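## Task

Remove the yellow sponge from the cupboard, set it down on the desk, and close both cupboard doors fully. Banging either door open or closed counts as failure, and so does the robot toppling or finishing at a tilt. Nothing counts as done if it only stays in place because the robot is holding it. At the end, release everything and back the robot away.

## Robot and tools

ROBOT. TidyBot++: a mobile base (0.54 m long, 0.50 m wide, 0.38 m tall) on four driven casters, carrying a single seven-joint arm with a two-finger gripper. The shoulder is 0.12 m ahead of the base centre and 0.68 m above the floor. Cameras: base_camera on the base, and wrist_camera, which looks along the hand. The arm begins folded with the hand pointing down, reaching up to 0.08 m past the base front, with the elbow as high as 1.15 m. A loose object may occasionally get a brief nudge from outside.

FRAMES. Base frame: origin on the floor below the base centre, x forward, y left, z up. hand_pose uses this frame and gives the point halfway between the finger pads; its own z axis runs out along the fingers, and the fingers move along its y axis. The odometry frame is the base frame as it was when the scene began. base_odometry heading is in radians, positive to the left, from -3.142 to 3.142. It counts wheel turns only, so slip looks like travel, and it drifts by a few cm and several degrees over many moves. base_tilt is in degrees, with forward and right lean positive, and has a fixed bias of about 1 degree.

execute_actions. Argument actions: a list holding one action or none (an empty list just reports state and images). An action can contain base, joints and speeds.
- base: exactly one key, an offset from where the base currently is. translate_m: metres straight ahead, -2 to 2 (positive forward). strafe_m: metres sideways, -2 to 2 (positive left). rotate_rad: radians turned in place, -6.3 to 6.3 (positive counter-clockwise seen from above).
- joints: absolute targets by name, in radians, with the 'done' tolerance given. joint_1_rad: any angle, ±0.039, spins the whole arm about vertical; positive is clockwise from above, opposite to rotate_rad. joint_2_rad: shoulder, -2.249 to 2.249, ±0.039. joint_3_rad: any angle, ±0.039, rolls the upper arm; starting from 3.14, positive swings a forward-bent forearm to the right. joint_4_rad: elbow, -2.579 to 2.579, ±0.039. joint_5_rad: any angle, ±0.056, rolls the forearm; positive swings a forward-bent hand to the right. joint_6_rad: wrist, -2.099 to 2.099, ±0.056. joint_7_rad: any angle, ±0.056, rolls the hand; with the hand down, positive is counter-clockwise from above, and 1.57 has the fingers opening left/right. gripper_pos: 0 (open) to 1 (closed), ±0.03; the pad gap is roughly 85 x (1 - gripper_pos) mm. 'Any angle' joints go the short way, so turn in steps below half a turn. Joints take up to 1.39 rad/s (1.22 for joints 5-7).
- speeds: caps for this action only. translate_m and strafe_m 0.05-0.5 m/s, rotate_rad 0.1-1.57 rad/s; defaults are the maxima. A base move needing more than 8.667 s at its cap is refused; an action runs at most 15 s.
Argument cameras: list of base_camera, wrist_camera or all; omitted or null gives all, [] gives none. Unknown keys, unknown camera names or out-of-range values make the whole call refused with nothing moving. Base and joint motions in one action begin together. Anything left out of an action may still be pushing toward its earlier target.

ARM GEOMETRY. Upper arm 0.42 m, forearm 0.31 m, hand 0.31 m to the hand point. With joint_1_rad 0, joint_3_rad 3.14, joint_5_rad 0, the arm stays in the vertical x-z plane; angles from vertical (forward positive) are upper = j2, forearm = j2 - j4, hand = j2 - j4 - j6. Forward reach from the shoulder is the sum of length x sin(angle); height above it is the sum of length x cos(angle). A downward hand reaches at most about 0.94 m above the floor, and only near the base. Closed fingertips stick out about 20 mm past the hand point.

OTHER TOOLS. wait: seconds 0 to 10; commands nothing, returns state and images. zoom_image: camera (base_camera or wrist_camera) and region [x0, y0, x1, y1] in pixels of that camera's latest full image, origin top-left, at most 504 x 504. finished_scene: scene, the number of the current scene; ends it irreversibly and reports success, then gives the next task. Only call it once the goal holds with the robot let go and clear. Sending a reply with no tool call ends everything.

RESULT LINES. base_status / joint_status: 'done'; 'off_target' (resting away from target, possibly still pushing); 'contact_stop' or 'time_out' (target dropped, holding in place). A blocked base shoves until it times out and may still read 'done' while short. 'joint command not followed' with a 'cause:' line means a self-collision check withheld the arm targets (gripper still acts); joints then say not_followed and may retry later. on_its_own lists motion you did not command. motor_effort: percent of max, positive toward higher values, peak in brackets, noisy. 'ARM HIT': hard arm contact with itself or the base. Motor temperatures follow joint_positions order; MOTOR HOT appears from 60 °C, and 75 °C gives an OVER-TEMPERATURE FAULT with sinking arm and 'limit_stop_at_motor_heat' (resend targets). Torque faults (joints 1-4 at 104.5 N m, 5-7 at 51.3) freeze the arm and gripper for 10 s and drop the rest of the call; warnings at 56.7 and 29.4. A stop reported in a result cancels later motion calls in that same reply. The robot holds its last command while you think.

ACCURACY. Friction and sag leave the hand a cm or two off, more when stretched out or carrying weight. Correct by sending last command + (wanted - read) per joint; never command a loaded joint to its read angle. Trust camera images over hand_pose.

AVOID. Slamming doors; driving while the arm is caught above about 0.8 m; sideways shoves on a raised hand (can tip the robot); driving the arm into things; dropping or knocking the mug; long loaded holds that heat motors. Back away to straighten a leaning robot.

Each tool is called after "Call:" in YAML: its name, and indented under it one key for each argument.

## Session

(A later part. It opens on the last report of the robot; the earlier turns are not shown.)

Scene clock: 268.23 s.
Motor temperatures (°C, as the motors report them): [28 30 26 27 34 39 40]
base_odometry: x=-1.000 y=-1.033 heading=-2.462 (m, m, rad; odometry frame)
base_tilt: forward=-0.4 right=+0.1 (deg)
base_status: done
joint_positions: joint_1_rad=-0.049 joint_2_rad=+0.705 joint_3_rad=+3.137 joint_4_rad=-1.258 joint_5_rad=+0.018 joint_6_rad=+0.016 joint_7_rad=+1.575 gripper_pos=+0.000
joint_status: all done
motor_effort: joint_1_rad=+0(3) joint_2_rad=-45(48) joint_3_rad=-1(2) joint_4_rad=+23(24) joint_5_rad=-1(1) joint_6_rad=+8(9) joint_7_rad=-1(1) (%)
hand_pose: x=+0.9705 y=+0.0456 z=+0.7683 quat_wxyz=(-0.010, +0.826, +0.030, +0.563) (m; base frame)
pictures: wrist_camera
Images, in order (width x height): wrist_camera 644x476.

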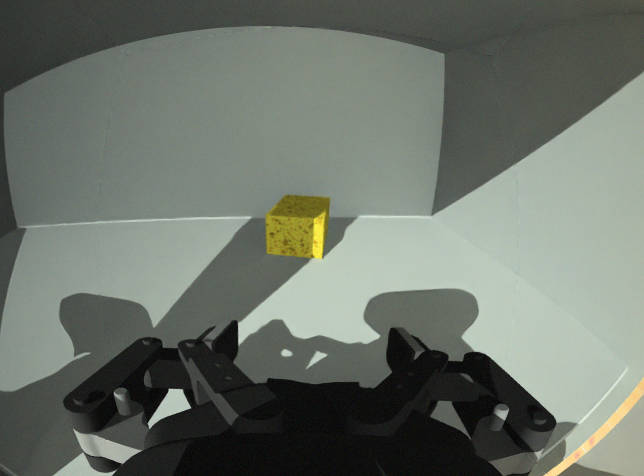

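Call:
execute_actions:
  actions:
    - {"base":{"translate_m":0.08},"joints":{"joint_1_rad":-0.07},"speeds":{"translate_m":0.12}}

Scene clock: 271.70 s.
Motor temperatures (°C, as the motors report them): [28 30 26 27 34 39 40]
base_odometry: x=-1.063 y=-1.083 heading=-2.462 (m, m, rad; odometry frame)
base_tilt: forward=-0.4 right=+0.2 (deg)
base_status: done
joint_positions: joint_1_rad=-0.060 joint_2_rad=+0.705 joint_3_rad=+3.137 joint_4_rad=-1.258 joint_5_rad=+0.018 joint_6_rad=+0.016 joint_7_rad=+1.575 gripper_pos=+0.000
joint_status: all done
motor_effort: joint_1_rad=+0(2) joint_2_rad=-45(48) joint_3_rad=-1(2) joint_4_rad=+24(24) joint_5_rad=-1(1) joint_6_rad=+8(9) joint_7_rad=-1(1) (%)
hand_pose: x=+0.9699 y=+0.0557 z=+0.7683 quat_wxyz=(-0.013, +0.826, +0.035, +0.563) (m; base frame)
pictures: base_camera, wrist_camera
Images, in order (width x height): base_camera 644x364, wrist_camera 644x476.

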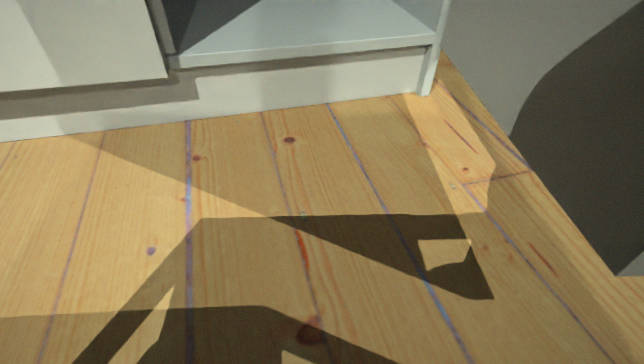

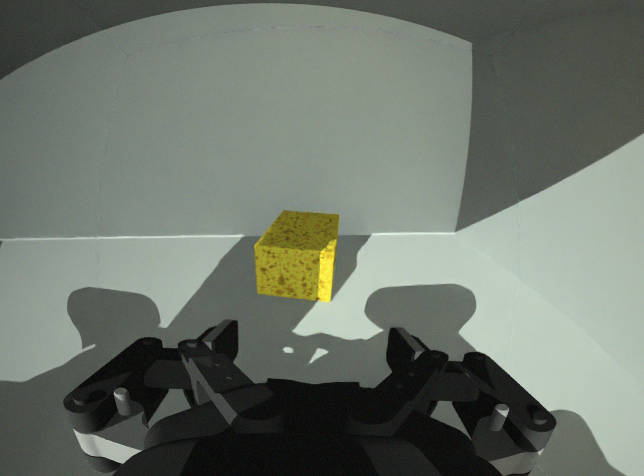

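Call:
execute_actions:
  actions:
    - {"joints":{"joint_1_rad":-0.08,"joint_2_rad":0.92,"joint_4_rad":-0.80,"joint_6_rad":-0.20}}
  cameras: ["wrist_camera"]

Scene clock: 279.47 s.
Motor temperatures (°C, as the motors report them): [28 30 26 27 34 39 40]
base_odometry: x=-1.063 y=-1.083 heading=-2.462 (m, m, rad; odometry frame)
base_tilt: forward=-0.3 right=+0.1 (deg)
base_status: not commanded
joint_positions: joint_1_rad=-0.065 joint_2_rad=+0.902 joint_3_rad=+3.137 joint_4_rad=-0.814 joint_5_rad=+0.018 joint_6_rad=-0.167 joint_7_rad=+1.575 gripper_pos=+0.000
joint_status: all done
motor_effort: joint_1_rad=+0(1) joint_2_rad=-51(53) joint_3_rad=-1(1) joint_4_rad=+24(24) joint_5_rad=-1(1) joint_6_rad=+8(9) joint_7_rad=-1(1) (%)
hand_pose: x=+1.0543 y=+0.0639 z=+0.8016 quat_wxyz=(-0.014, +0.808, +0.035, +0.589) (m; base frame)
pictures: wrist_camera
Images, in order (width x height): wrist_camera 644x476.

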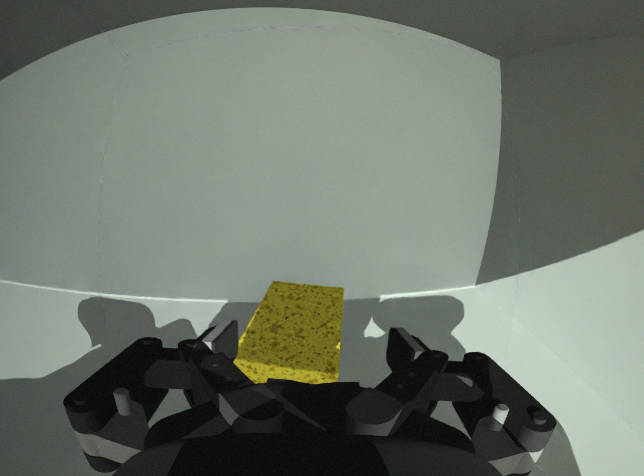

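Call:
execute_actions:
  actions:
    - {"joints":{"joint_1_rad":-0.105}}
  cameras: ["wrist_camera"]

Call:
execute_actions:
  actions:
    - {"joints":{"joint_6_rad":-0.3}}
  cameras: ["wrist_camera"]

Scene clock: 283.17 s.
Motor temperatures (°C, as the motors report them): [28 30 26 27 34 39 40]
base_odometry: x=-1.063 y=-1.083 heading=-2.462 (m, m, rad; odometry frame)
base_tilt: forward=-0.4 right=+0.2 (deg)
base_status: not commanded
joint_positions: joint_1_rad=-0.098 joint_2_rad=+0.902 joint_3_rad=+3.137 joint_4_rad=-0.813 joint_5_rad=+0.018 joint_6_rad=-0.167 joint_7_rad=+1.575 gripper_pos=+0.000
joint_status: all done
motor_effort: joint_1_rad=+1(3) joint_2_rad=-51(52) joint_3_rad=-1(2) joint_4_rad=+25(24) joint_5_rad=-1(1) joint_6_rad=+8(8) joint_7_rad=-1(2) (%)
hand_pose: x=+1.0517 y=+0.0948 z=+0.8017 quat_wxyz=(-0.024, +0.807, +0.048, +0.588) (m; base frame)
pictures: wrist_camera
Images, in order (width x height): wrist_camera 644x476.

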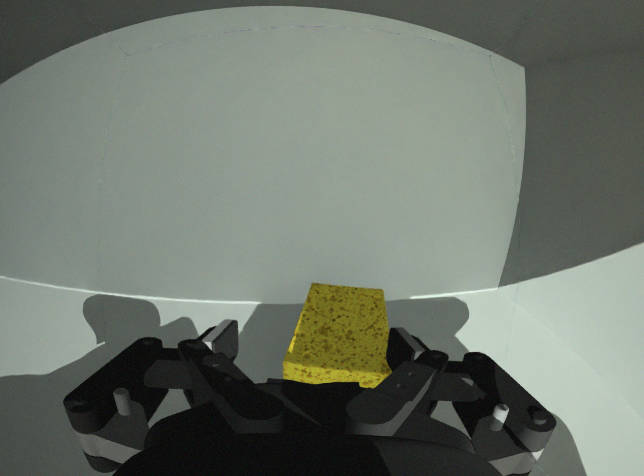

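Scene clock: 284.27 s.
Motor temperatures (°C, as the motors report them): [28 30 26 27 34 39 40]
base_odometry: x=-1.063 y=-1.083 heading=-2.462 (m, m, rad; odometry frame)
base_tilt: forward=-0.4 right=+0.1 (deg)
base_status: not commanded
joint_positions: joint_1_rad=-0.098 joint_2_rad=+0.904 joint_3_rad=+3.137 joint_4_rad=-0.791 joint_5_rad=+0.018 joint_6_rad=-0.268 joint_7_rad=+1.575 gripper_pos=+0.000
joint_status: all done
motor_effort: joint_1_rad=+0(3) joint_2_rad=-51(53) joint_3_rad=-1(3) joint_4_rad=+24(25) joint_5_rad=-1(3) joint_6_rad=+9(8) joint_7_rad=-1(2) (%)
hand_pose: x=+1.0446 y=+0.0933 z=+0.7837 quat_wxyz=(-0.022, +0.830, +0.049, +0.555) (m; base frame)
pictures: wrist_camera
Images, in order (width x height): wrist_camera 644x476.

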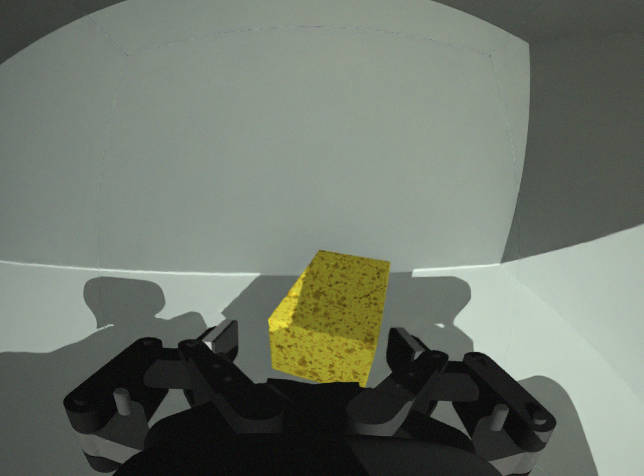

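Call:
execute_actions:
  actions:
    - {"base":{"translate_m":0.04},"joints":{"joint_1_rad":-0.075,"joint_6_rad":-0.34},"speeds":{"translate_m":0.1}}
  cameras: ["wrist_camera"]

Scene clock: 287.50 s.
Motor temperatures (°C, as the motors report them): [28 30 26 27 34 39 40]
base_odometry: x=-1.094 y=-1.109 heading=-2.461 (m, m, rad; odometry frame)
base_tilt: forward=-0.4 right=+0.1 (deg)
base_status: done
joint_positions: joint_1_rad=-0.081 joint_2_rad=+0.908 joint_3_rad=+3.137 joint_4_rad=-0.791 joint_5_rad=+0.018 joint_6_rad=-0.309 joint_7_rad=+1.575 gripper_pos=+0.000
joint_status: all done
motor_effort: joint_1_rad=+1(3) joint_2_rad=-52(54) joint_3_rad=-1(1) joint_4_rad=+25(25) joint_5_rad=-1(1) joint_6_rad=+8(8) joint_7_rad=-1(1) (%)
hand_pose: x=+1.0411 y=+0.0771 z=+0.7687 quat_wxyz=(-0.016, +0.843, +0.042, +0.536) (m; base frame)
pictures: wrist_camera
Images, in order (width x height): wrist_camera 644x476.

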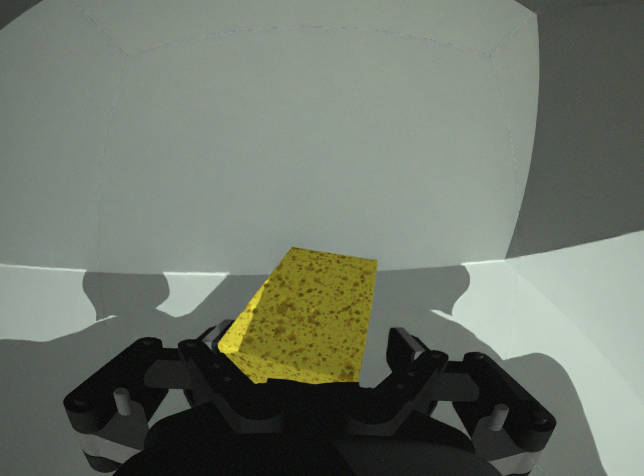

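Call:
execute_actions:
  actions:
    - {"joints":{"gripper_pos":1}}
  cameras: ["wrist_camera"]

Scene clock: 291.73 s.
Motor temperatures (°C, as the motors report them): [28 30 26 27 34 39 40]
base_odometry: x=-1.094 y=-1.109 heading=-2.461 (m, m, rad; odometry frame)
base_tilt: forward=-0.4 right=+0.1 (deg)
base_status: not commanded
joint_positions: joint_1_rad=-0.081 joint_2_rad=+0.907 joint_3_rad=+3.137 joint_4_rad=-0.791 joint_5_rad=+0.018 joint_6_rad=-0.309 joint_7_rad=+1.575 gripper_pos=+0.389
joint_status: gripper_pos off_target (ended at +0.389, target +1.000)
motor_effort: joint_1_rad=+0(1) joint_2_rad=-49(52) joint_3_rad=-1(1) joint_4_rad=+23(24) joint_5_rad=-1(1) joint_6_rad=+7(8) joint_7_rad=-1(1) (%)
hand_pose: x=+1.0410 y=+0.0771 z=+0.7692 quat_wxyz=(-0.016, +0.843, +0.042, +0.537) (m; base frame)
pictures: wrist_camera
Images, in order (width x height): wrist_camera 644x476.

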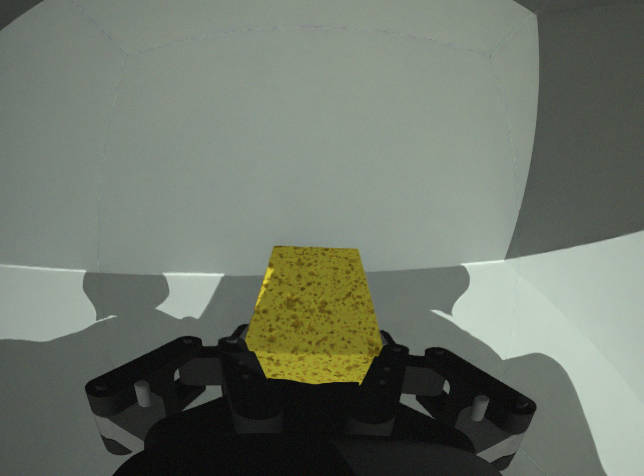

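Got it. Lift slightly, back out.

Call:
execute_actions:
  actions:
    - {"joints":{"joint_6_rad":-0.2}}
  cameras: []

Call:
execute_actions:
  actions:
    - {"base":{"translate_m":-0.75},"speeds":{"translate_m":0.3}}

Scene clock: 295.77 s.
Motor temperatures (°C, as the motors report them): [28 30 26 27 34 39 40]
base_odometry: x=-1.094 y=-1.109 heading=-2.461 (m, m, rad; odometry frame)
base_tilt: forward=-0.4 right=+0.2 (deg)
base_status: not commanded
joint_positions: joint_1_rad=-0.081 joint_2_rad=+0.911 joint_3_rad=+3.137 joint_4_rad=-0.795 joint_5_rad=+0.018 joint_6_rad=-0.224 joint_7_rad=+1.575 gripper_pos=+0.389
joint_status: all done
motor_effort: joint_1_rad=+0(1) joint_2_rad=-52(54) joint_3_rad=-1(1) joint_4_rad=+25(26) joint_5_rad=-1(1) joint_6_rad=+9(9) joint_7_rad=-1(1) (%)
hand_pose: x=+1.0510 y=+0.0783 z=+0.7884 quat_wxyz=(-0.018, +0.821, +0.041, +0.569) (m; base frame)
pictures: none
No camera images: the call's "cameras" was empty. Leave "cameras" out to get every camera's image.

Scene clock: 299.30 s.
Motor temperatures (°C, as the motors report them): [28 31 26 27 34 39 40]
base_odometry: x=-0.510 y=-0.637 heading=-2.461 (m, m, rad; odometry frame)
base_tilt: forward=-0.4 right=+0.1 (deg)
base_status: done
joint_positions: joint_1_rad=-0.079 joint_2_rad=+0.911 joint_3_rad=+3.137 joint_4_rad=-0.795 joint_5_rad=+0.018 joint_6_rad=-0.224 joint_7_rad=+1.575 gripper_pos=+0.389
joint_status: not commanded
motor_effort: joint_1_rad=+0(2) joint_2_rad=-52(56) joint_3_rad=-1(2) joint_4_rad=+25(26) joint_5_rad=-1(1) joint_6_rad=+8(10) joint_7_rad=-1(1) (%)
hand_pose: x=+1.0513 y=+0.0759 z=+0.7876 quat_wxyz=(-0.017, +0.821, +0.040, +0.569) (m; base frame)
pictures: base_camera, wrist_camera
Images, in order (width x height): base_camera 644x364, wrist_camera 644x476.

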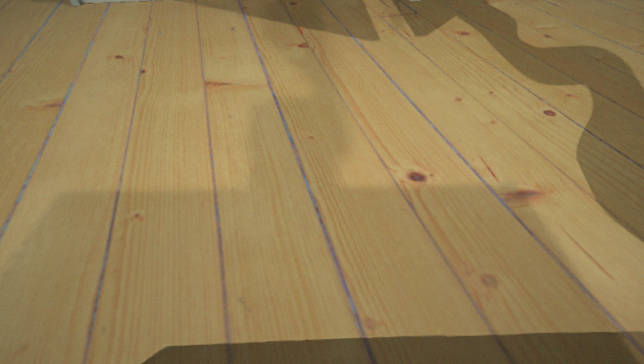

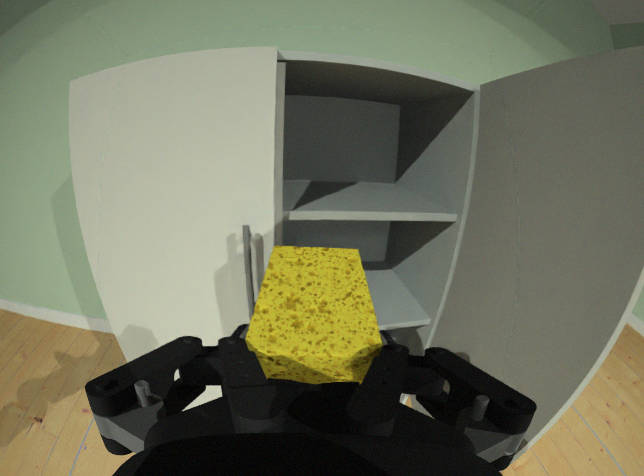

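Call:
execute_actions:
  actions:
    - {"base":{"rotate_rad":1.79},"joints":{"joint_1_rad":0,"joint_2_rad":0.4,"joint_4_rad":-1.5,"joint_6_rad":0.1}}

Scene clock: 305.97 s.
Motor temperatures (°C, as the motors report them): [28 31 26 27 34 39 40]
base_odometry: x=-0.510 y=-0.637 heading=-0.671 (m, m, rad; odometry frame)
base_tilt: forward=-0.4 right=+0.1 (deg)
base_status: done
joint_positions: joint_1_rad=-0.007 joint_2_rad=+0.422 joint_3_rad=+3.131 joint_4_rad=-1.488 joint_5_rad=+0.018 joint_6_rad=+0.067 joint_7_rad=+1.575 gripper_pos=+0.389
joint_status: all done
motor_effort: joint_1_rad=+0(9) joint_2_rad=-37(54) joint_3_rad=-1(4) joint_4_rad=+24(24) joint_5_rad=-1(1) joint_6_rad=+9(9) joint_7_rad=-1(1) (%)
hand_pose: x=+0.8874 y=+0.0134 z=+0.8780 quat_wxyz=(+0.000, +0.796, +0.014, +0.605) (m; base frame)
pictures: base_camera, wrist_camera
Images, in order (width x height): base_camera 644x364, wrist_camera 644x476.

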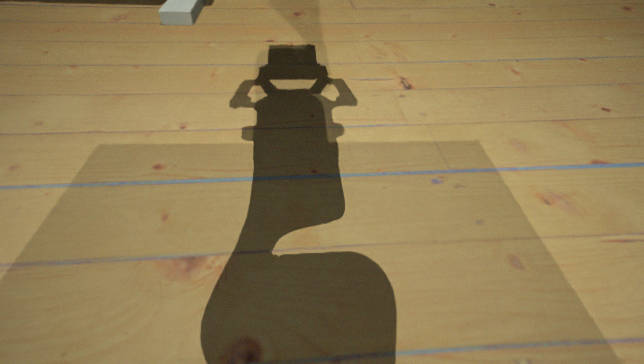

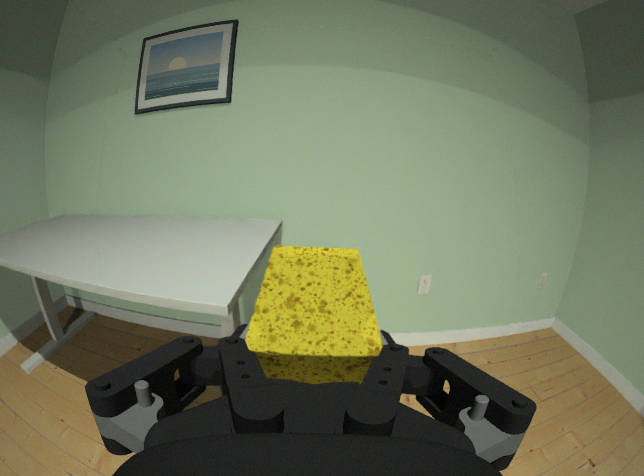

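Call:
execute_actions:
  actions:
    - {"base":{"strafe_m":0.5}}
  cameras: []

Call:
execute_actions:
  actions:
    - {"base":{"translate_m":0.25},"speeds":{"translate_m":0.3}}

Scene clock: 311.27 s.
Motor temperatures (°C, as the motors report them): [28 31 26 27 34 39 40]
base_odometry: x=-0.199 y=-0.245 heading=-0.671 (m, m, rad; odometry frame)
base_tilt: forward=-0.4 right=+0.1 (deg)
base_status: done
joint_positions: joint_1_rad=-0.006 joint_2_rad=+0.422 joint_3_rad=+3.132 joint_4_rad=-1.488 joint_5_rad=+0.018 joint_6_rad=+0.067 joint_7_rad=+1.575 gripper_pos=+0.389
joint_status: not commanded
motor_effort: joint_1_rad=+0(3) joint_2_rad=-37(37) joint_3_rad=-1(3) joint_4_rad=+24(24) joint_5_rad=-1(1) joint_6_rad=+9(8) joint_7_rad=-1(1) (%)
hand_pose: x=+0.8874 y=+0.0127 z=+0.8780 quat_wxyz=(+0.000, +0.796, +0.014, +0.605) (m; base frame)
pictures: none
No camera images: the call's "cameras" was empty. Leave "cameras" out to get every camera's image.

Scene clock: 313.10 s.
Motor temperatures (°C, as the motors report them): [28 31 26 27 34 39 40]
base_odometry: x=-0.004 y=-0.401 heading=-0.671 (m, m, rad; odometry frame)
base_tilt: forward=-0.4 right=+0.2 (deg)
base_status: done
joint_positions: joint_1_rad=-0.006 joint_2_rad=+0.414 joint_3_rad=+3.132 joint_4_rad=-1.489 joint_5_rad=+0.018 joint_6_rad=+0.069 joint_7_rad=+1.575 gripper_pos=+0.389
joint_status: not commanded
motor_effort: joint_1_rad=+1(1) joint_2_rad=-36(40) joint_3_rad=-1(1) joint_4_rad=+24(25) joint_5_rad=-1(1) joint_6_rad=+9(10) joint_7_rad=-1(1) (%)
hand_pose: x=+0.8858 y=+0.0128 z=+0.8829 quat_wxyz=(+0.000, +0.794, +0.014, +0.608) (m; base frame)
pictures: base_camera, wrist_camera
Images, in order (width x height): base_camera 644x364, wrist_camera 644x476.

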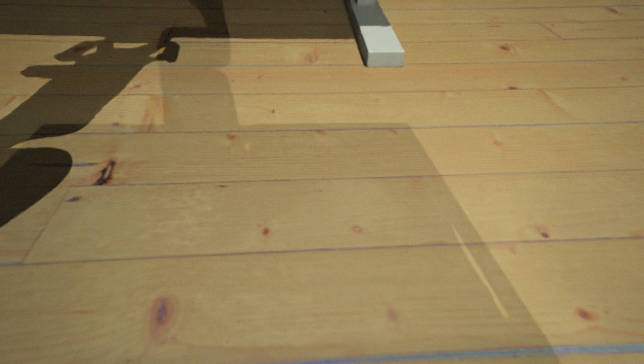

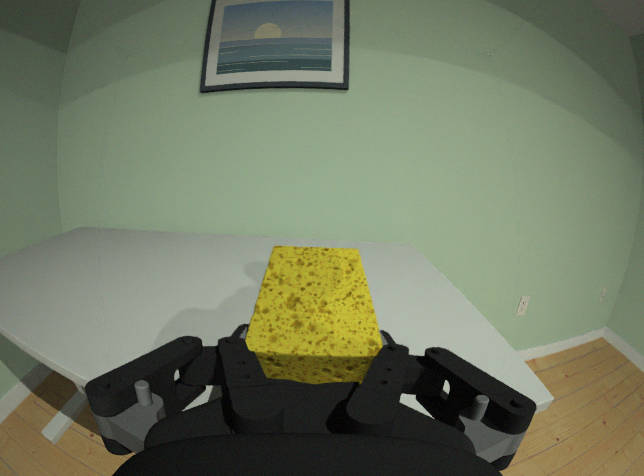

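Call:
execute_actions:
  actions:
    - {"base":{"translate_m":0.1},"joints":{"joint_2_rad":0.53},"speeds":{"translate_m":0.2}}
  cameras: ["wrist_camera"]

Call:
execute_actions:
  actions:
    - {"joints":{"joint_2_rad":0.57}}
  cameras: ["wrist_camera"]

Scene clock: 318.70 s.
Motor temperatures (°C, as the motors report them): [28 31 26 27 34 39 40]
base_odometry: x=+0.075 y=-0.463 heading=-0.671 (m, m, rad; odometry frame)
base_tilt: forward=-0.4 right=+0.2 (deg)
base_status: done
joint_positions: joint_1_rad=-0.006 joint_2_rad=+0.536 joint_3_rad=+3.132 joint_4_rad=-1.495 joint_5_rad=+0.018 joint_6_rad=+0.070 joint_7_rad=+1.575 gripper_pos=+0.389
joint_status: all done
motor_effort: joint_1_rad=+0(0) joint_2_rad=-39(45) joint_3_rad=-1(1) joint_4_rad=+22(24) joint_5_rad=-1(1) joint_6_rad=+9(9) joint_7_rad=-1(1) (%)
hand_pose: x=+0.9032 y=+0.0129 z=+0.7853 quat_wxyz=(-0.001, +0.831, +0.014, +0.556) (m; base frame)
pictures: wrist_camera
Images, in order (width x height): wrist_camera 644x476.

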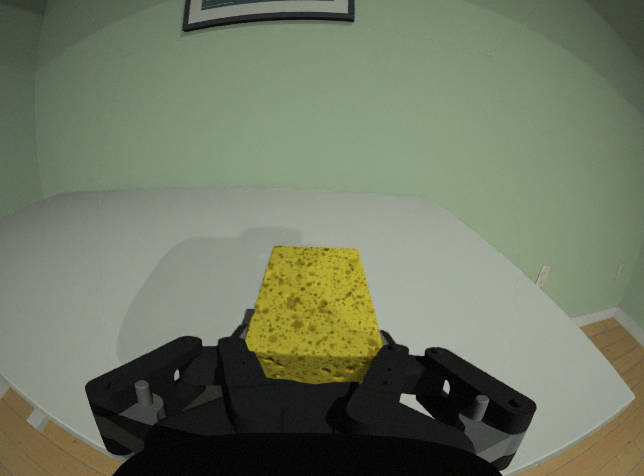

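Scene clock: 319.47 s.
Motor temperatures (°C, as the motors report them): [28 31 26 27 34 39 40]
base_odometry: x=+0.075 y=-0.463 heading=-0.671 (m, m, rad; odometry frame)
base_tilt: forward=-0.4 right=+0.2 (deg)
base_status: not commanded
joint_positions: joint_1_rad=-0.006 joint_2_rad=+0.556 joint_3_rad=+3.132 joint_4_rad=-1.495 joint_5_rad=+0.018 joint_6_rad=+0.070 joint_7_rad=+1.575 gripper_pos=+0.389
joint_status: all done
motor_effort: joint_1_rad=+0(1) joint_2_rad=-40(41) joint_3_rad=-1(1) joint_4_rad=+23(23) joint_5_rad=-1(1) joint_6_rad=+8(8) joint_7_rad=-1(1) (%)
hand_pose: x=+0.9051 y=+0.0129 z=+0.7697 quat_wxyz=(-0.001, +0.836, +0.014, +0.548) (m; base frame)
pictures: wrist_camera
Images, in order (width x height): wrist_camera 644x476.

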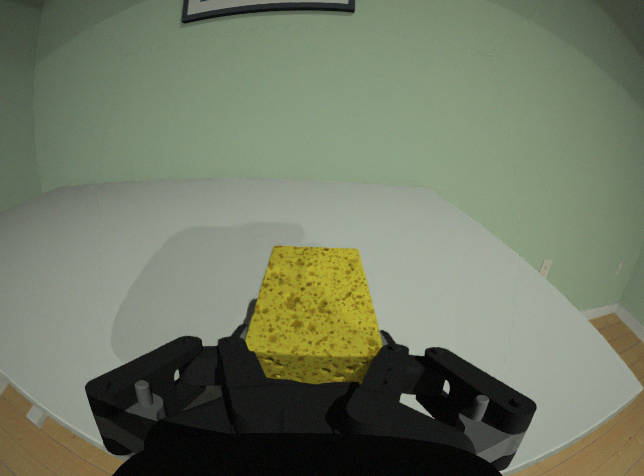

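Call:
execute_actions:
  actions:
    - {"joints":{"joint_2_rad":0.62}}
  cameras: ["wrist_camera"]

Scene clock: 322.53 s.
Motor temperatures (°C, as the motors report them): [28 31 26 27 34 39 40]
base_odometry: x=+0.075 y=-0.463 heading=-0.671 (m, m, rad; odometry frame)
base_tilt: forward=-0.4 right=+0.2 (deg)
base_status: not commanded
joint_positions: joint_1_rad=-0.006 joint_2_rad=+0.595 joint_3_rad=+3.132 joint_4_rad=-1.495 joint_5_rad=+0.018 joint_6_rad=+0.078 joint_7_rad=+1.575 gripper_pos=+0.389
joint_status: all done
motor_effort: joint_1_rad=+0(0) joint_2_rad=-38(43) joint_3_rad=-1(1) joint_4_rad=+21(22) joint_5_rad=-1(1) joint_6_rad=+6(8) joint_7_rad=-2(1) (%)
hand_pose: x=+0.9092 y=+0.0130 z=+0.7419 quat_wxyz=(-0.001, +0.844, +0.014, +0.536) (m; base frame)
pictures: wrist_camera
Images, in order (width x height): wrist_camera 644x476.

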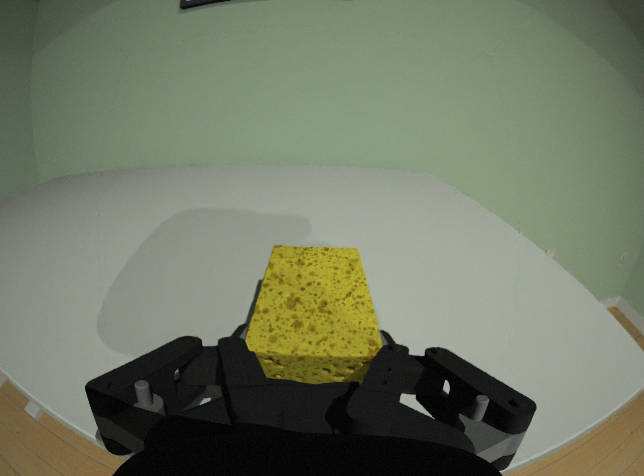

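Contact starting. Release and withdraw.

Call:
execute_actions:
  actions:
    - {"joints":{"gripper_pos":0}}
  cameras: []

Call:
execute_actions:
  actions:
    - {"base":{"translate_m":-0.4},"joints":{"joint_2_rad":0.55}}
  cameras: ["wrist_camera"]

Call:
execute_actions:
  actions:
    - {"base":{"rotate_rad":-1.57},"joints":{"joint_2_rad":1.1,"joint_4_rad":-1.685,"joint_6_rad":1.215,"gripper_pos":1}}

Scene clock: 327.33 s.
Motor temperatures (°C, as the motors report them): [28 31 26 27 34 39 40]
base_odometry: x=+0.075 y=-0.463 heading=-0.671 (m, m, rad; odometry frame)
base_tilt: forward=-0.4 right=+0.2 (deg)
base_status: not commanded
joint_positions: joint_1_rad=-0.006 joint_2_rad=+0.601 joint_3_rad=+3.132 joint_4_rad=-1.495 joint_5_rad=+0.018 joint_6_rad=+0.078 joint_7_rad=+1.575 gripper_pos=+0.000
joint_status: all done
motor_effort: joint_1_rad=+0(0) joint_2_rad=-41(41) joint_3_rad=-1(1) joint_4_rad=+21(22) joint_5_rad=-1(1) joint_6_rad=+8(8) joint_7_rad=-1(1) (%)
hand_pose: x=+0.9095 y=+0.0130 z=+0.7366 quat_wxyz=(-0.001, +0.846, +0.014, +0.533) (m; base frame)
pictures: none
No camera images: the call's "cameras" was empty. Leave "cameras" out to get every camera's image.

Scene clock: 329.67 s.
Motor temperatures (°C, as the motors report them): [28 31 26 27 34 39 40]
base_odometry: x=-0.239 y=-0.214 heading=-0.671 (m, m, rad; odometry frame)
base_tilt: forward=-0.4 right=+0.1 (deg)
base_status: done
joint_positions: joint_1_rad=-0.006 joint_2_rad=+0.560 joint_3_rad=+3.132 joint_4_rad=-1.496 joint_5_rad=+0.018 joint_6_rad=+0.078 joint_7_rad=+1.575 gripper_pos=+0.000
joint_status: all done
motor_effort: joint_1_rad=+0(2) joint_2_rad=-40(45) joint_3_rad=-1(2) joint_4_rad=+22(24) joint_5_rad=-1(1) joint_6_rad=+8(9) joint_7_rad=-1(1) (%)
hand_pose: x=+0.9063 y=+0.0129 z=+0.7687 quat_wxyz=(-0.001, +0.835, +0.014, +0.550) (m; base frame)
pictures: wrist_camera
Images, in order (width x height): wrist_camera 644x476.

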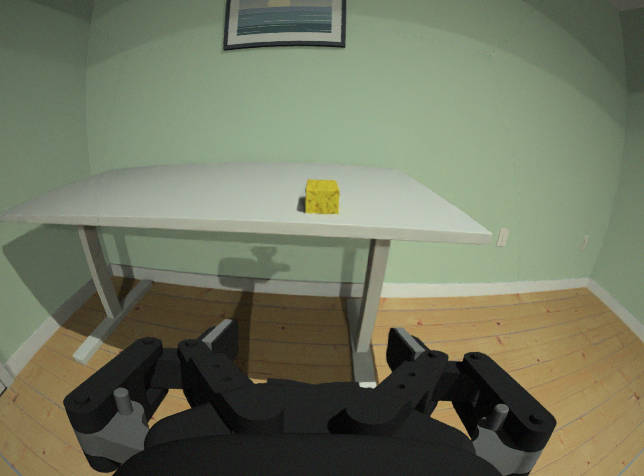

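Scene clock: 332.33 s.
Motor temperatures (°C, as the motors report them): [28 31 26 27 34 39 40]
base_odometry: x=-0.239 y=-0.214 heading=-2.241 (m, m, rad; odometry frame)
base_tilt: forward=-0.4 right=+0.2 (deg)
base_status: done
joint_positions: joint_1_rad=+0.004 joint_2_rad=+1.090 joint_3_rad=+3.147 joint_4_rad=-1.670 joint_5_rad=+0.018 joint_6_rad=+1.185 joint_7_rad=+1.575 gripper_pos=+0.999
joint_status: all done
motor_effort: joint_1_rad=+0(8) joint_2_rad=-46(50) joint_3_rad=-1(5) joint_4_rad=+14(23) joint_5_rad=-1(1) joint_6_rad=+9(10) joint_7_rad=-1(1) (%)
hand_pose: x=+0.9204 y=+0.0010 z=+0.5833 quat_wxyz=(+0.002, +0.709, +0.009, +0.706) (m; base frame)
pictures: base_camera, wrist_camera
Images, in order (width x height): base_camera 644x364, wrist_camera 644x476.

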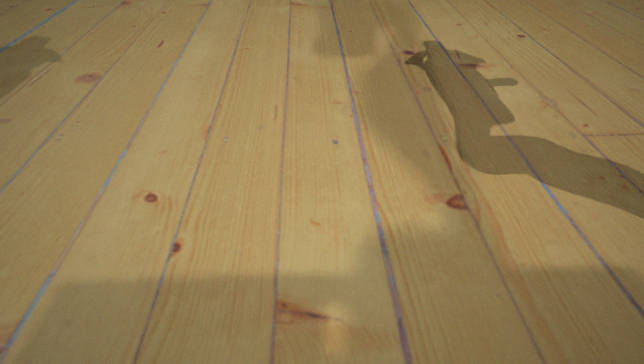

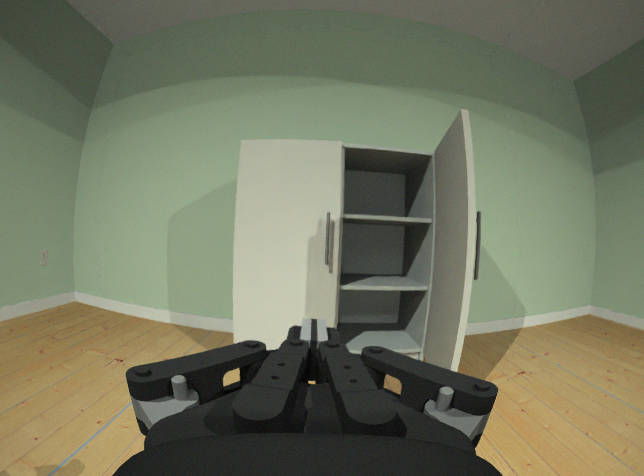

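Call:
execute_actions:
  actions:
    - {"base":{"strafe_m":-0.72}}
  cameras: []

Call:
execute_actions:
  actions:
    - {"base":{"translate_m":0.55}}

Scene clock: 339.77 s.
Motor temperatures (°C, as the motors report them): [28 31 26 27 34 39 40]
base_odometry: x=-0.803 y=+0.234 heading=-2.241 (m, m, rad; odometry frame)
base_tilt: forward=-0.4 right=+0.2 (deg)
base_status: done
joint_positions: joint_1_rad=+0.003 joint_2_rad=+1.090 joint_3_rad=+3.147 joint_4_rad=-1.670 joint_5_rad=+0.018 joint_6_rad=+1.185 joint_7_rad=+1.575 gripper_pos=+0.999
joint_status: not commanded
motor_effort: joint_1_rad=+0(4) joint_2_rad=-45(46) joint_3_rad=-1(3) joint_4_rad=+13(14) joint_5_rad=-1(2) joint_6_rad=+8(9) joint_7_rad=-1(1) (%)
hand_pose: x=+0.9204 y=+0.0016 z=+0.5832 quat_wxyz=(+0.002, +0.709, +0.010, +0.706) (m; base frame)
pictures: none
No camera images: the call's "cameras" was empty. Leave "cameras" out to get every camera's image.

Scene clock: 342.23 s.
Motor temperatures (°C, as the motors report them): [28 31 26 27 34 39 40]
base_odometry: x=-1.145 y=-0.197 heading=-2.241 (m, m, rad; odometry frame)
base_tilt: forward=-0.4 right=+0.2 (deg)
base_status: done
joint_positions: joint_1_rad=+0.003 joint_2_rad=+1.090 joint_3_rad=+3.147 joint_4_rad=-1.676 joint_5_rad=+0.018 joint_6_rad=+1.185 joint_7_rad=+1.575 gripper_pos=+0.999
joint_status: not commanded
motor_effort: joint_1_rad=+0(2) joint_2_rad=-45(47) joint_3_rad=-1(1) joint_4_rad=+13(15) joint_5_rad=-1(1) joint_6_rad=+9(9) joint_7_rad=-2(1) (%)
hand_pose: x=+0.9185 y=+0.0016 z=+0.5806 quat_wxyz=(+0.002, +0.711, +0.010, +0.703) (m; base frame)
pictures: base_camera, wrist_camera
Images, in order (width x height): base_camera 644x364, wrist_camera 644x476.

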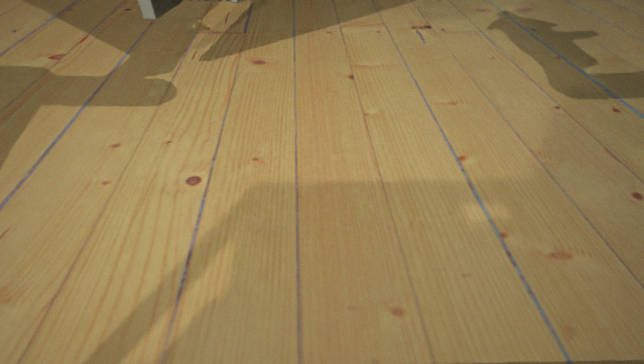

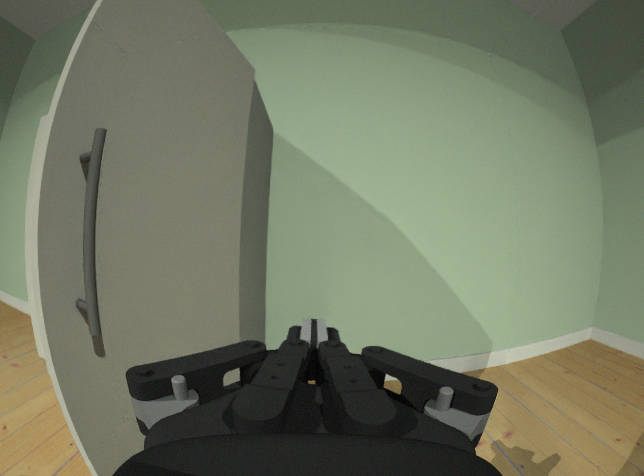

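Call:
execute_actions:
  actions:
    - {"base":{"translate_m":0.2},"speeds":{"translate_m":0.2}}
  cameras: ["wrist_camera"]

Call:
execute_actions:
  actions:
    - {"base":{"strafe_m":0.3},"speeds":{"strafe_m":0.06}}

Scene clock: 347.83 s.
Motor temperatures (°C, as the motors report them): [28 31 26 27 34 39 40]
base_odometry: x=-1.269 y=-0.354 heading=-2.242 (m, m, rad; odometry frame)
base_tilt: forward=-0.4 right=+0.1 (deg)
base_status: done
joint_positions: joint_1_rad=+0.003 joint_2_rad=+1.090 joint_3_rad=+3.147 joint_4_rad=-1.678 joint_5_rad=+0.018 joint_6_rad=+1.185 joint_7_rad=+1.575 gripper_pos=+0.999
joint_status: not commanded
motor_effort: joint_1_rad=-1(1) joint_2_rad=-45(46) joint_3_rad=-1(1) joint_4_rad=+13(15) joint_5_rad=-1(1) joint_6_rad=+9(9) joint_7_rad=-1(1) (%)
hand_pose: x=+0.9180 y=+0.0015 z=+0.5799 quat_wxyz=(+0.002, +0.711, +0.010, +0.703) (m; base frame)
pictures: wrist_camera
Images, in order (width x height): wrist_camera 644x476.

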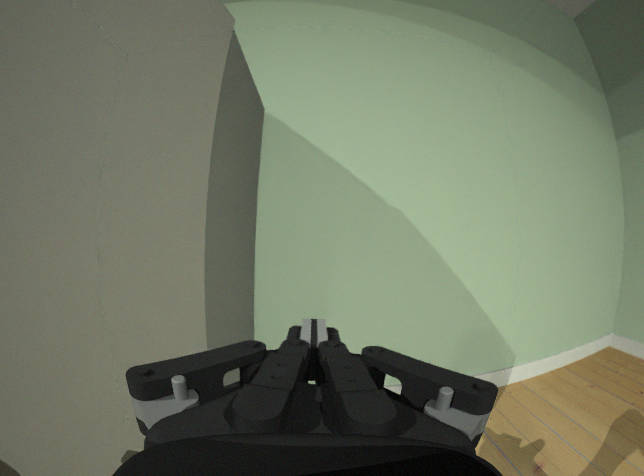

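Scene clock: 353.33 s.
Motor temperatures (°C, as the motors report them): [28 31 26 27 34 39 40]
base_odometry: x=-1.034 y=-0.541 heading=-2.242 (m, m, rad; odometry frame)
base_tilt: forward=-0.3 right=+0.2 (deg)
base_status: done
joint_positions: joint_1_rad=+0.000 joint_2_rad=+1.090 joint_3_rad=+3.147 joint_4_rad=-1.678 joint_5_rad=+0.018 joint_6_rad=+1.185 joint_7_rad=+1.575 gripper_pos=+0.999
joint_status: not commanded
motor_effort: joint_1_rad=+0(3) joint_2_rad=-45(45) joint_3_rad=-1(3) joint_4_rad=+13(14) joint_5_rad=-1(0) joint_6_rad=+9(9) joint_7_rad=-1(1) (%)
hand_pose: x=+0.9180 y=+0.0040 z=+0.5799 quat_wxyz=(+0.001, +0.711, +0.011, +0.703) (m; base frame)
pictures: base_camera, wrist_camera
Images, in order (width x height): base_camera 644x364, wrist_camera 644x476.

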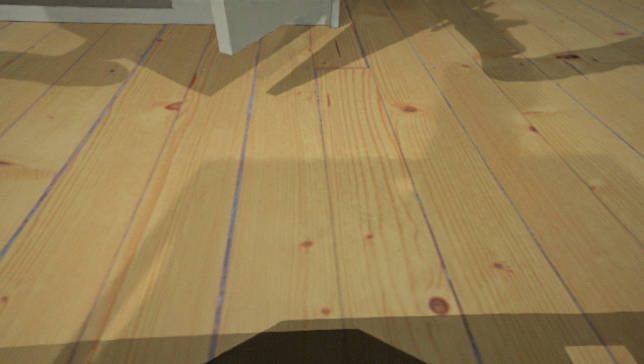

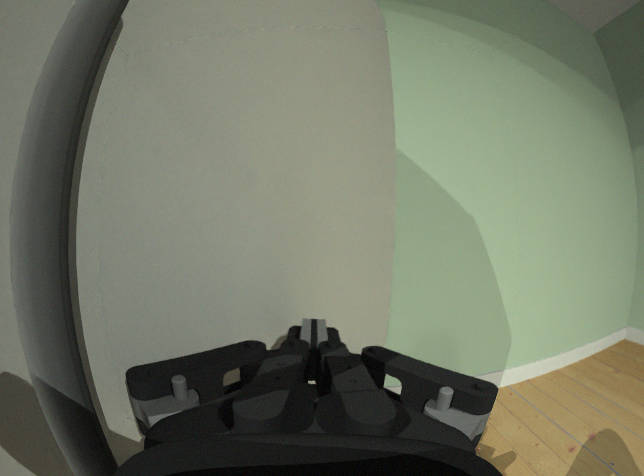

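Call:
execute_actions:
  actions:
    - {"base":{"strafe_m":0.12},"speeds":{"strafe_m":0.06}}

Scene clock: 358.57 s.
Motor temperatures (°C, as the motors report them): [28 31 26 27 34 39 40]
base_odometry: x=-0.940 y=-0.615 heading=-2.242 (m, m, rad; odometry frame)
base_tilt: forward=-0.4 right=+0.1 (deg)
base_status: done
joint_positions: joint_1_rad=+0.067 joint_2_rad=+1.098 joint_3_rad=+3.174 joint_4_rad=-1.657 joint_5_rad=-0.016 joint_6_rad=+1.185 joint_7_rad=+1.575 gripper_pos=+0.999
joint_status: not commanded
motor_effort: joint_1_rad=-12(16) joint_2_rad=-48(50) joint_3_rad=-8(11) joint_4_rad=+7(13) joint_5_rad=+6(8) joint_6_rad=+12(13) joint_7_rad=-2(2) (%)
hand_pose: x=+0.9206 y=-0.0715 z=+0.5831 quat_wxyz=(+0.044, +0.706, -0.024, +0.707) (m; base frame)
pictures: base_camera, wrist_camera
Images, in order (width x height): base_camera 644x364, wrist_camera 644x476.

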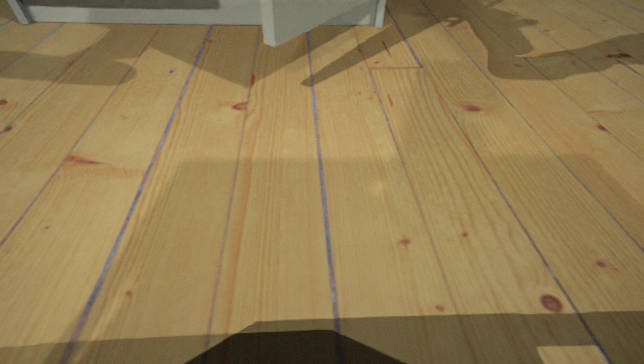

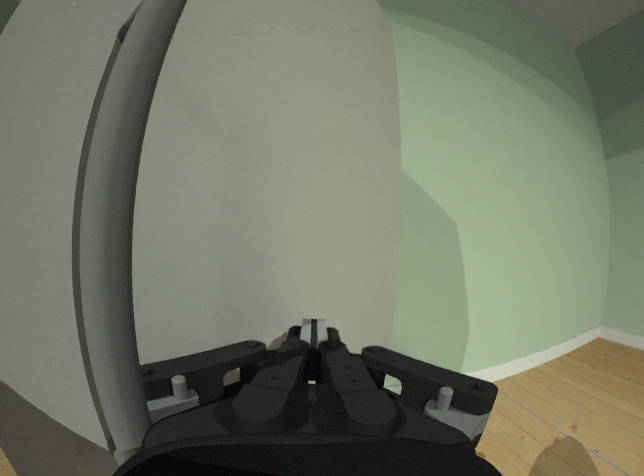

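Call:
execute_actions:
  actions:
    - {"base":{"strafe_m":-0.1},"speeds":{"strafe_m":0.1}}
  cameras: []

Call:
execute_actions:
  actions:
    - {"base":{"translate_m":-0.25},"speeds":{"translate_m":0.2}}
  cameras: []

Call:
execute_actions:
  actions:
    - {"base":{"strafe_m":0.17},"joints":{"joint_1_rad":0,"joint_3_rad":3.14,"joint_5_rad":0}}

Scene clock: 365.47 s.
Motor temperatures (°C, as the motors report them): [28 31 26 27 34 39 40]
base_odometry: x=-1.018 y=-0.553 heading=-2.242 (m, m, rad; odometry frame)
base_tilt: forward=-0.4 right=+0.2 (deg)
base_status: done
joint_positions: joint_1_rad=+0.004 joint_2_rad=+1.098 joint_3_rad=+3.155 joint_4_rad=-1.674 joint_5_rad=-0.016 joint_6_rad=+1.186 joint_7_rad=+1.575 gripper_pos=+0.999
joint_status: not commanded
motor_effort: joint_1_rad=+0(12) joint_2_rad=-45(49) joint_3_rad=-1(9) joint_4_rad=+14(15) joint_5_rad=-1(6) joint_6_rad=+10(12) joint_7_rad=-1(2) (%)
hand_pose: x=+0.9184 y=-0.0129 z=+0.5757 quat_wxyz=(+0.012, +0.712, -0.006, +0.702) (m; base frame)
pictures: none
No camera images: the call's "cameras" was empty. Leave "cameras" out to get every camera's image.

Scene clock: 367.50 s.
Motor temperatures (°C, as the motors report them): [28 31 26 27 34 39 40]
base_odometry: x=-0.863 y=-0.357 heading=-2.242 (m, m, rad; odometry frame)
base_tilt: forward=-0.4 right=+0.1 (deg)
base_status: done
joint_positions: joint_1_rad=+0.004 joint_2_rad=+1.098 joint_3_rad=+3.155 joint_4_rad=-1.677 joint_5_rad=-0.016 joint_6_rad=+1.186 joint_7_rad=+1.575 gripper_pos=+0.999
joint_status: not commanded
motor_effort: joint_1_rad=+0(1) joint_2_rad=-45(47) joint_3_rad=-1(1) joint_4_rad=+13(15) joint_5_rad=-1(1) joint_6_rad=+9(9) joint_7_rad=-1(1) (%)
hand_pose: x=+0.9175 y=-0.0129 z=+0.5745 quat_wxyz=(+0.012, +0.713, -0.006, +0.701) (m; base frame)
pictures: none
No camera images: the call's "cameras" was empty. Leave "cameras" out to get every camera's image.

Scene clock: 369.07 s.
Motor temperatures (°C, as the motors report them): [28 31 26 27 34 39 40]
base_odometry: x=-0.730 y=-0.463 heading=-2.242 (m, m, rad; odometry frame)
base_tilt: forward=-0.4 right=+0.2 (deg)
base_status: done
joint_positions: joint_1_rad=-0.007 joint_2_rad=+1.098 joint_3_rad=+3.149 joint_4_rad=-1.677 joint_5_rad=-0.016 joint_6_rad=+1.186 joint_7_rad=+1.575 gripper_pos=+0.999
joint_status: all done
motor_effort: joint_1_rad=+0(4) joint_2_rad=-45(46) joint_3_rad=-1(3) joint_4_rad=+13(14) joint_5_rad=-1(1) joint_6_rad=+9(9) joint_7_rad=-2(1) (%)
hand_pose: x=+0.9176 y=-0.0013 z=+0.5745 quat_wxyz=(+0.006, +0.713, -0.002, +0.701) (m; base frame)
pictures: base_camera, wrist_camera
Images, in order (width x height): base_camera 644x364, wrist_camera 644x476.

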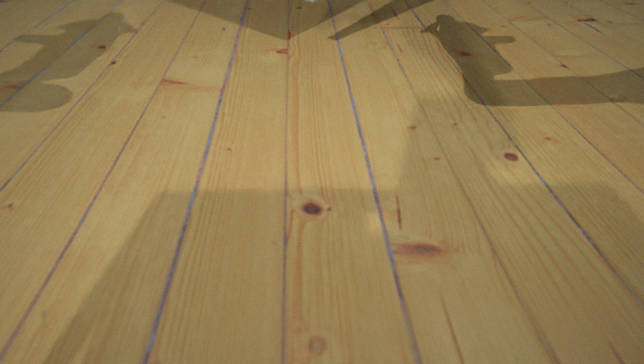

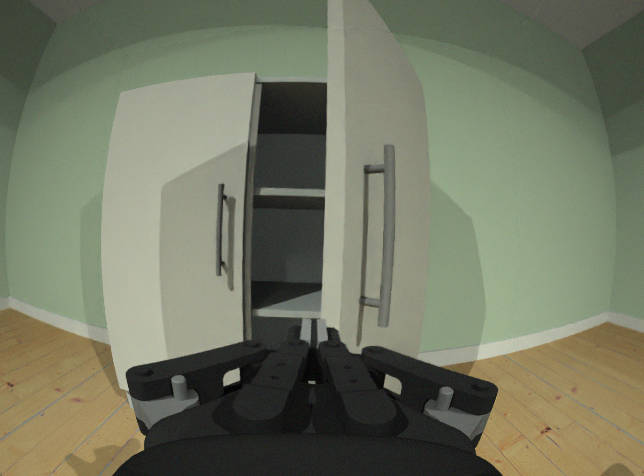

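Call:
execute_actions:
  actions:
    - {"base":{"strafe_m":-0.25},"joints":{"joint_2_rad":0.7,"joint_4_rad":-1.255,"joint_6_rad":0.36}}
  cameras: []

Call:
execute_actions:
  actions:
    - {"base":{"translate_m":0.17},"speeds":{"translate_m":0.2}}
  cameras: ["wrist_camera"]

Call:
execute_actions:
  actions:
    - {"base":{"strafe_m":0.4},"speeds":{"strafe_m":0.07}}

Scene clock: 376.97 s.
Motor temperatures (°C, as the motors report them): [28 31 26 27 34 39 40]
base_odometry: x=-0.926 y=-0.307 heading=-2.242 (m, m, rad; odometry frame)
base_tilt: forward=-0.4 right=+0.2 (deg)
base_status: done
joint_positions: joint_1_rad=+0.006 joint_2_rad=+0.696 joint_3_rad=+3.149 joint_4_rad=-1.255 joint_5_rad=-0.016 joint_6_rad=+0.392 joint_7_rad=+1.575 gripper_pos=+0.999
joint_status: all done
motor_effort: joint_1_rad=+0(4) joint_2_rad=-45(52) joint_3_rad=+0(3) joint_4_rad=+24(25) joint_5_rad=-1(1) joint_6_rad=+9(10) joint_7_rad=-1(1) (%)
hand_pose: x=+0.9919 y=-0.0096 z=+0.8921 quat_wxyz=(+0.004, +0.703, -0.008, +0.711) (m; base frame)
pictures: none
No camera images: the call's "cameras" was empty. Leave "cameras" out to get every camera's image.

Scene clock: 378.60 s.
Motor temperatures (°C, as the motors report them): [28 31 26 27 34 39 40]
base_odometry: x=-1.031 y=-0.441 heading=-2.242 (m, m, rad; odometry frame)
base_tilt: forward=-0.4 right=+0.1 (deg)
base_status: done
joint_positions: joint_1_rad=+0.006 joint_2_rad=+0.696 joint_3_rad=+3.149 joint_4_rad=-1.255 joint_5_rad=-0.016 joint_6_rad=+0.391 joint_7_rad=+1.575 gripper_pos=+0.999
joint_status: not commanded
motor_effort: joint_1_rad=+0(0) joint_2_rad=-45(48) joint_3_rad=-1(1) joint_4_rad=+23(25) joint_5_rad=-1(1) joint_6_rad=+9(9) joint_7_rad=-1(1) (%)
hand_pose: x=+0.9919 y=-0.0096 z=+0.8918 quat_wxyz=(+0.004, +0.703, -0.008, +0.711) (m; base frame)
pictures: wrist_camera
Images, in order (width x height): wrist_camera 644x476.

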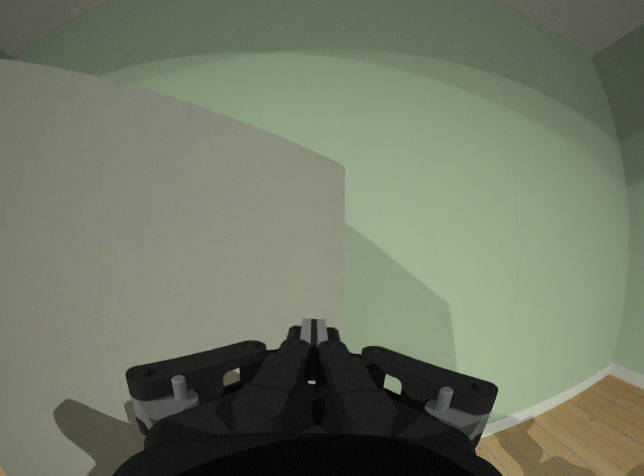

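Scene clock: 384.83 s.
Motor temperatures (°C, as the motors report them): [28 31 26 27 34 39 40]
base_odometry: x=-0.718 y=-0.689 heading=-2.242 (m, m, rad; odometry frame)
base_tilt: forward=-0.4 right=+0.2 (deg)
base_status: done
joint_positions: joint_1_rad=+0.002 joint_2_rad=+0.696 joint_3_rad=+3.149 joint_4_rad=-1.255 joint_5_rad=-0.016 joint_6_rad=+0.391 joint_7_rad=+1.575 gripper_pos=+0.999
joint_status: not commanded
motor_effort: joint_1_rad=+0(4) joint_2_rad=-45(46) joint_3_rad=-1(3) joint_4_rad=+24(23) joint_5_rad=-1(0) joint_6_rad=+9(9) joint_7_rad=-1(1) (%)
hand_pose: x=+0.9920 y=-0.0062 z=+0.8918 quat_wxyz=(+0.003, +0.703, -0.007, +0.711) (m; base frame)
pictures: base_camera, wrist_camera
Images, in order (width x height): base_camera 644x364, wrist_camera 644x476.

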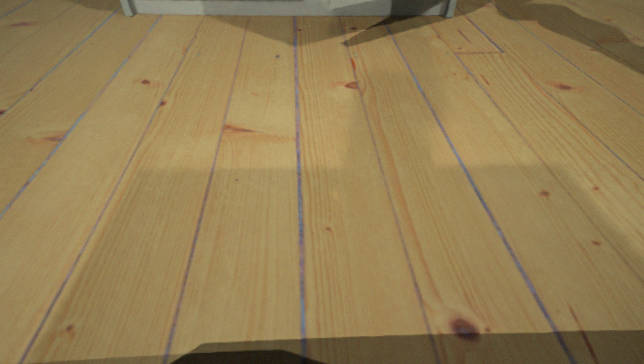

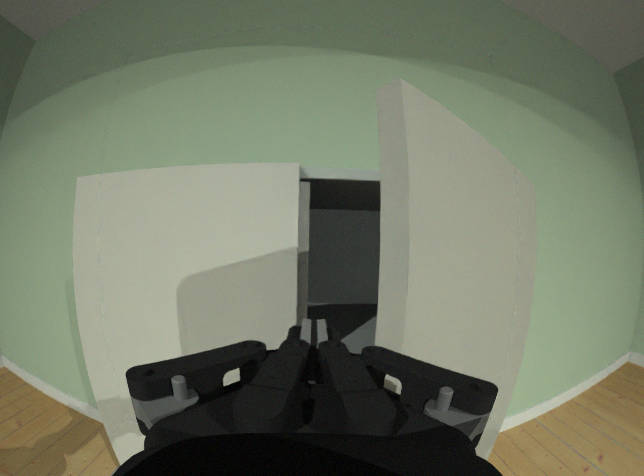

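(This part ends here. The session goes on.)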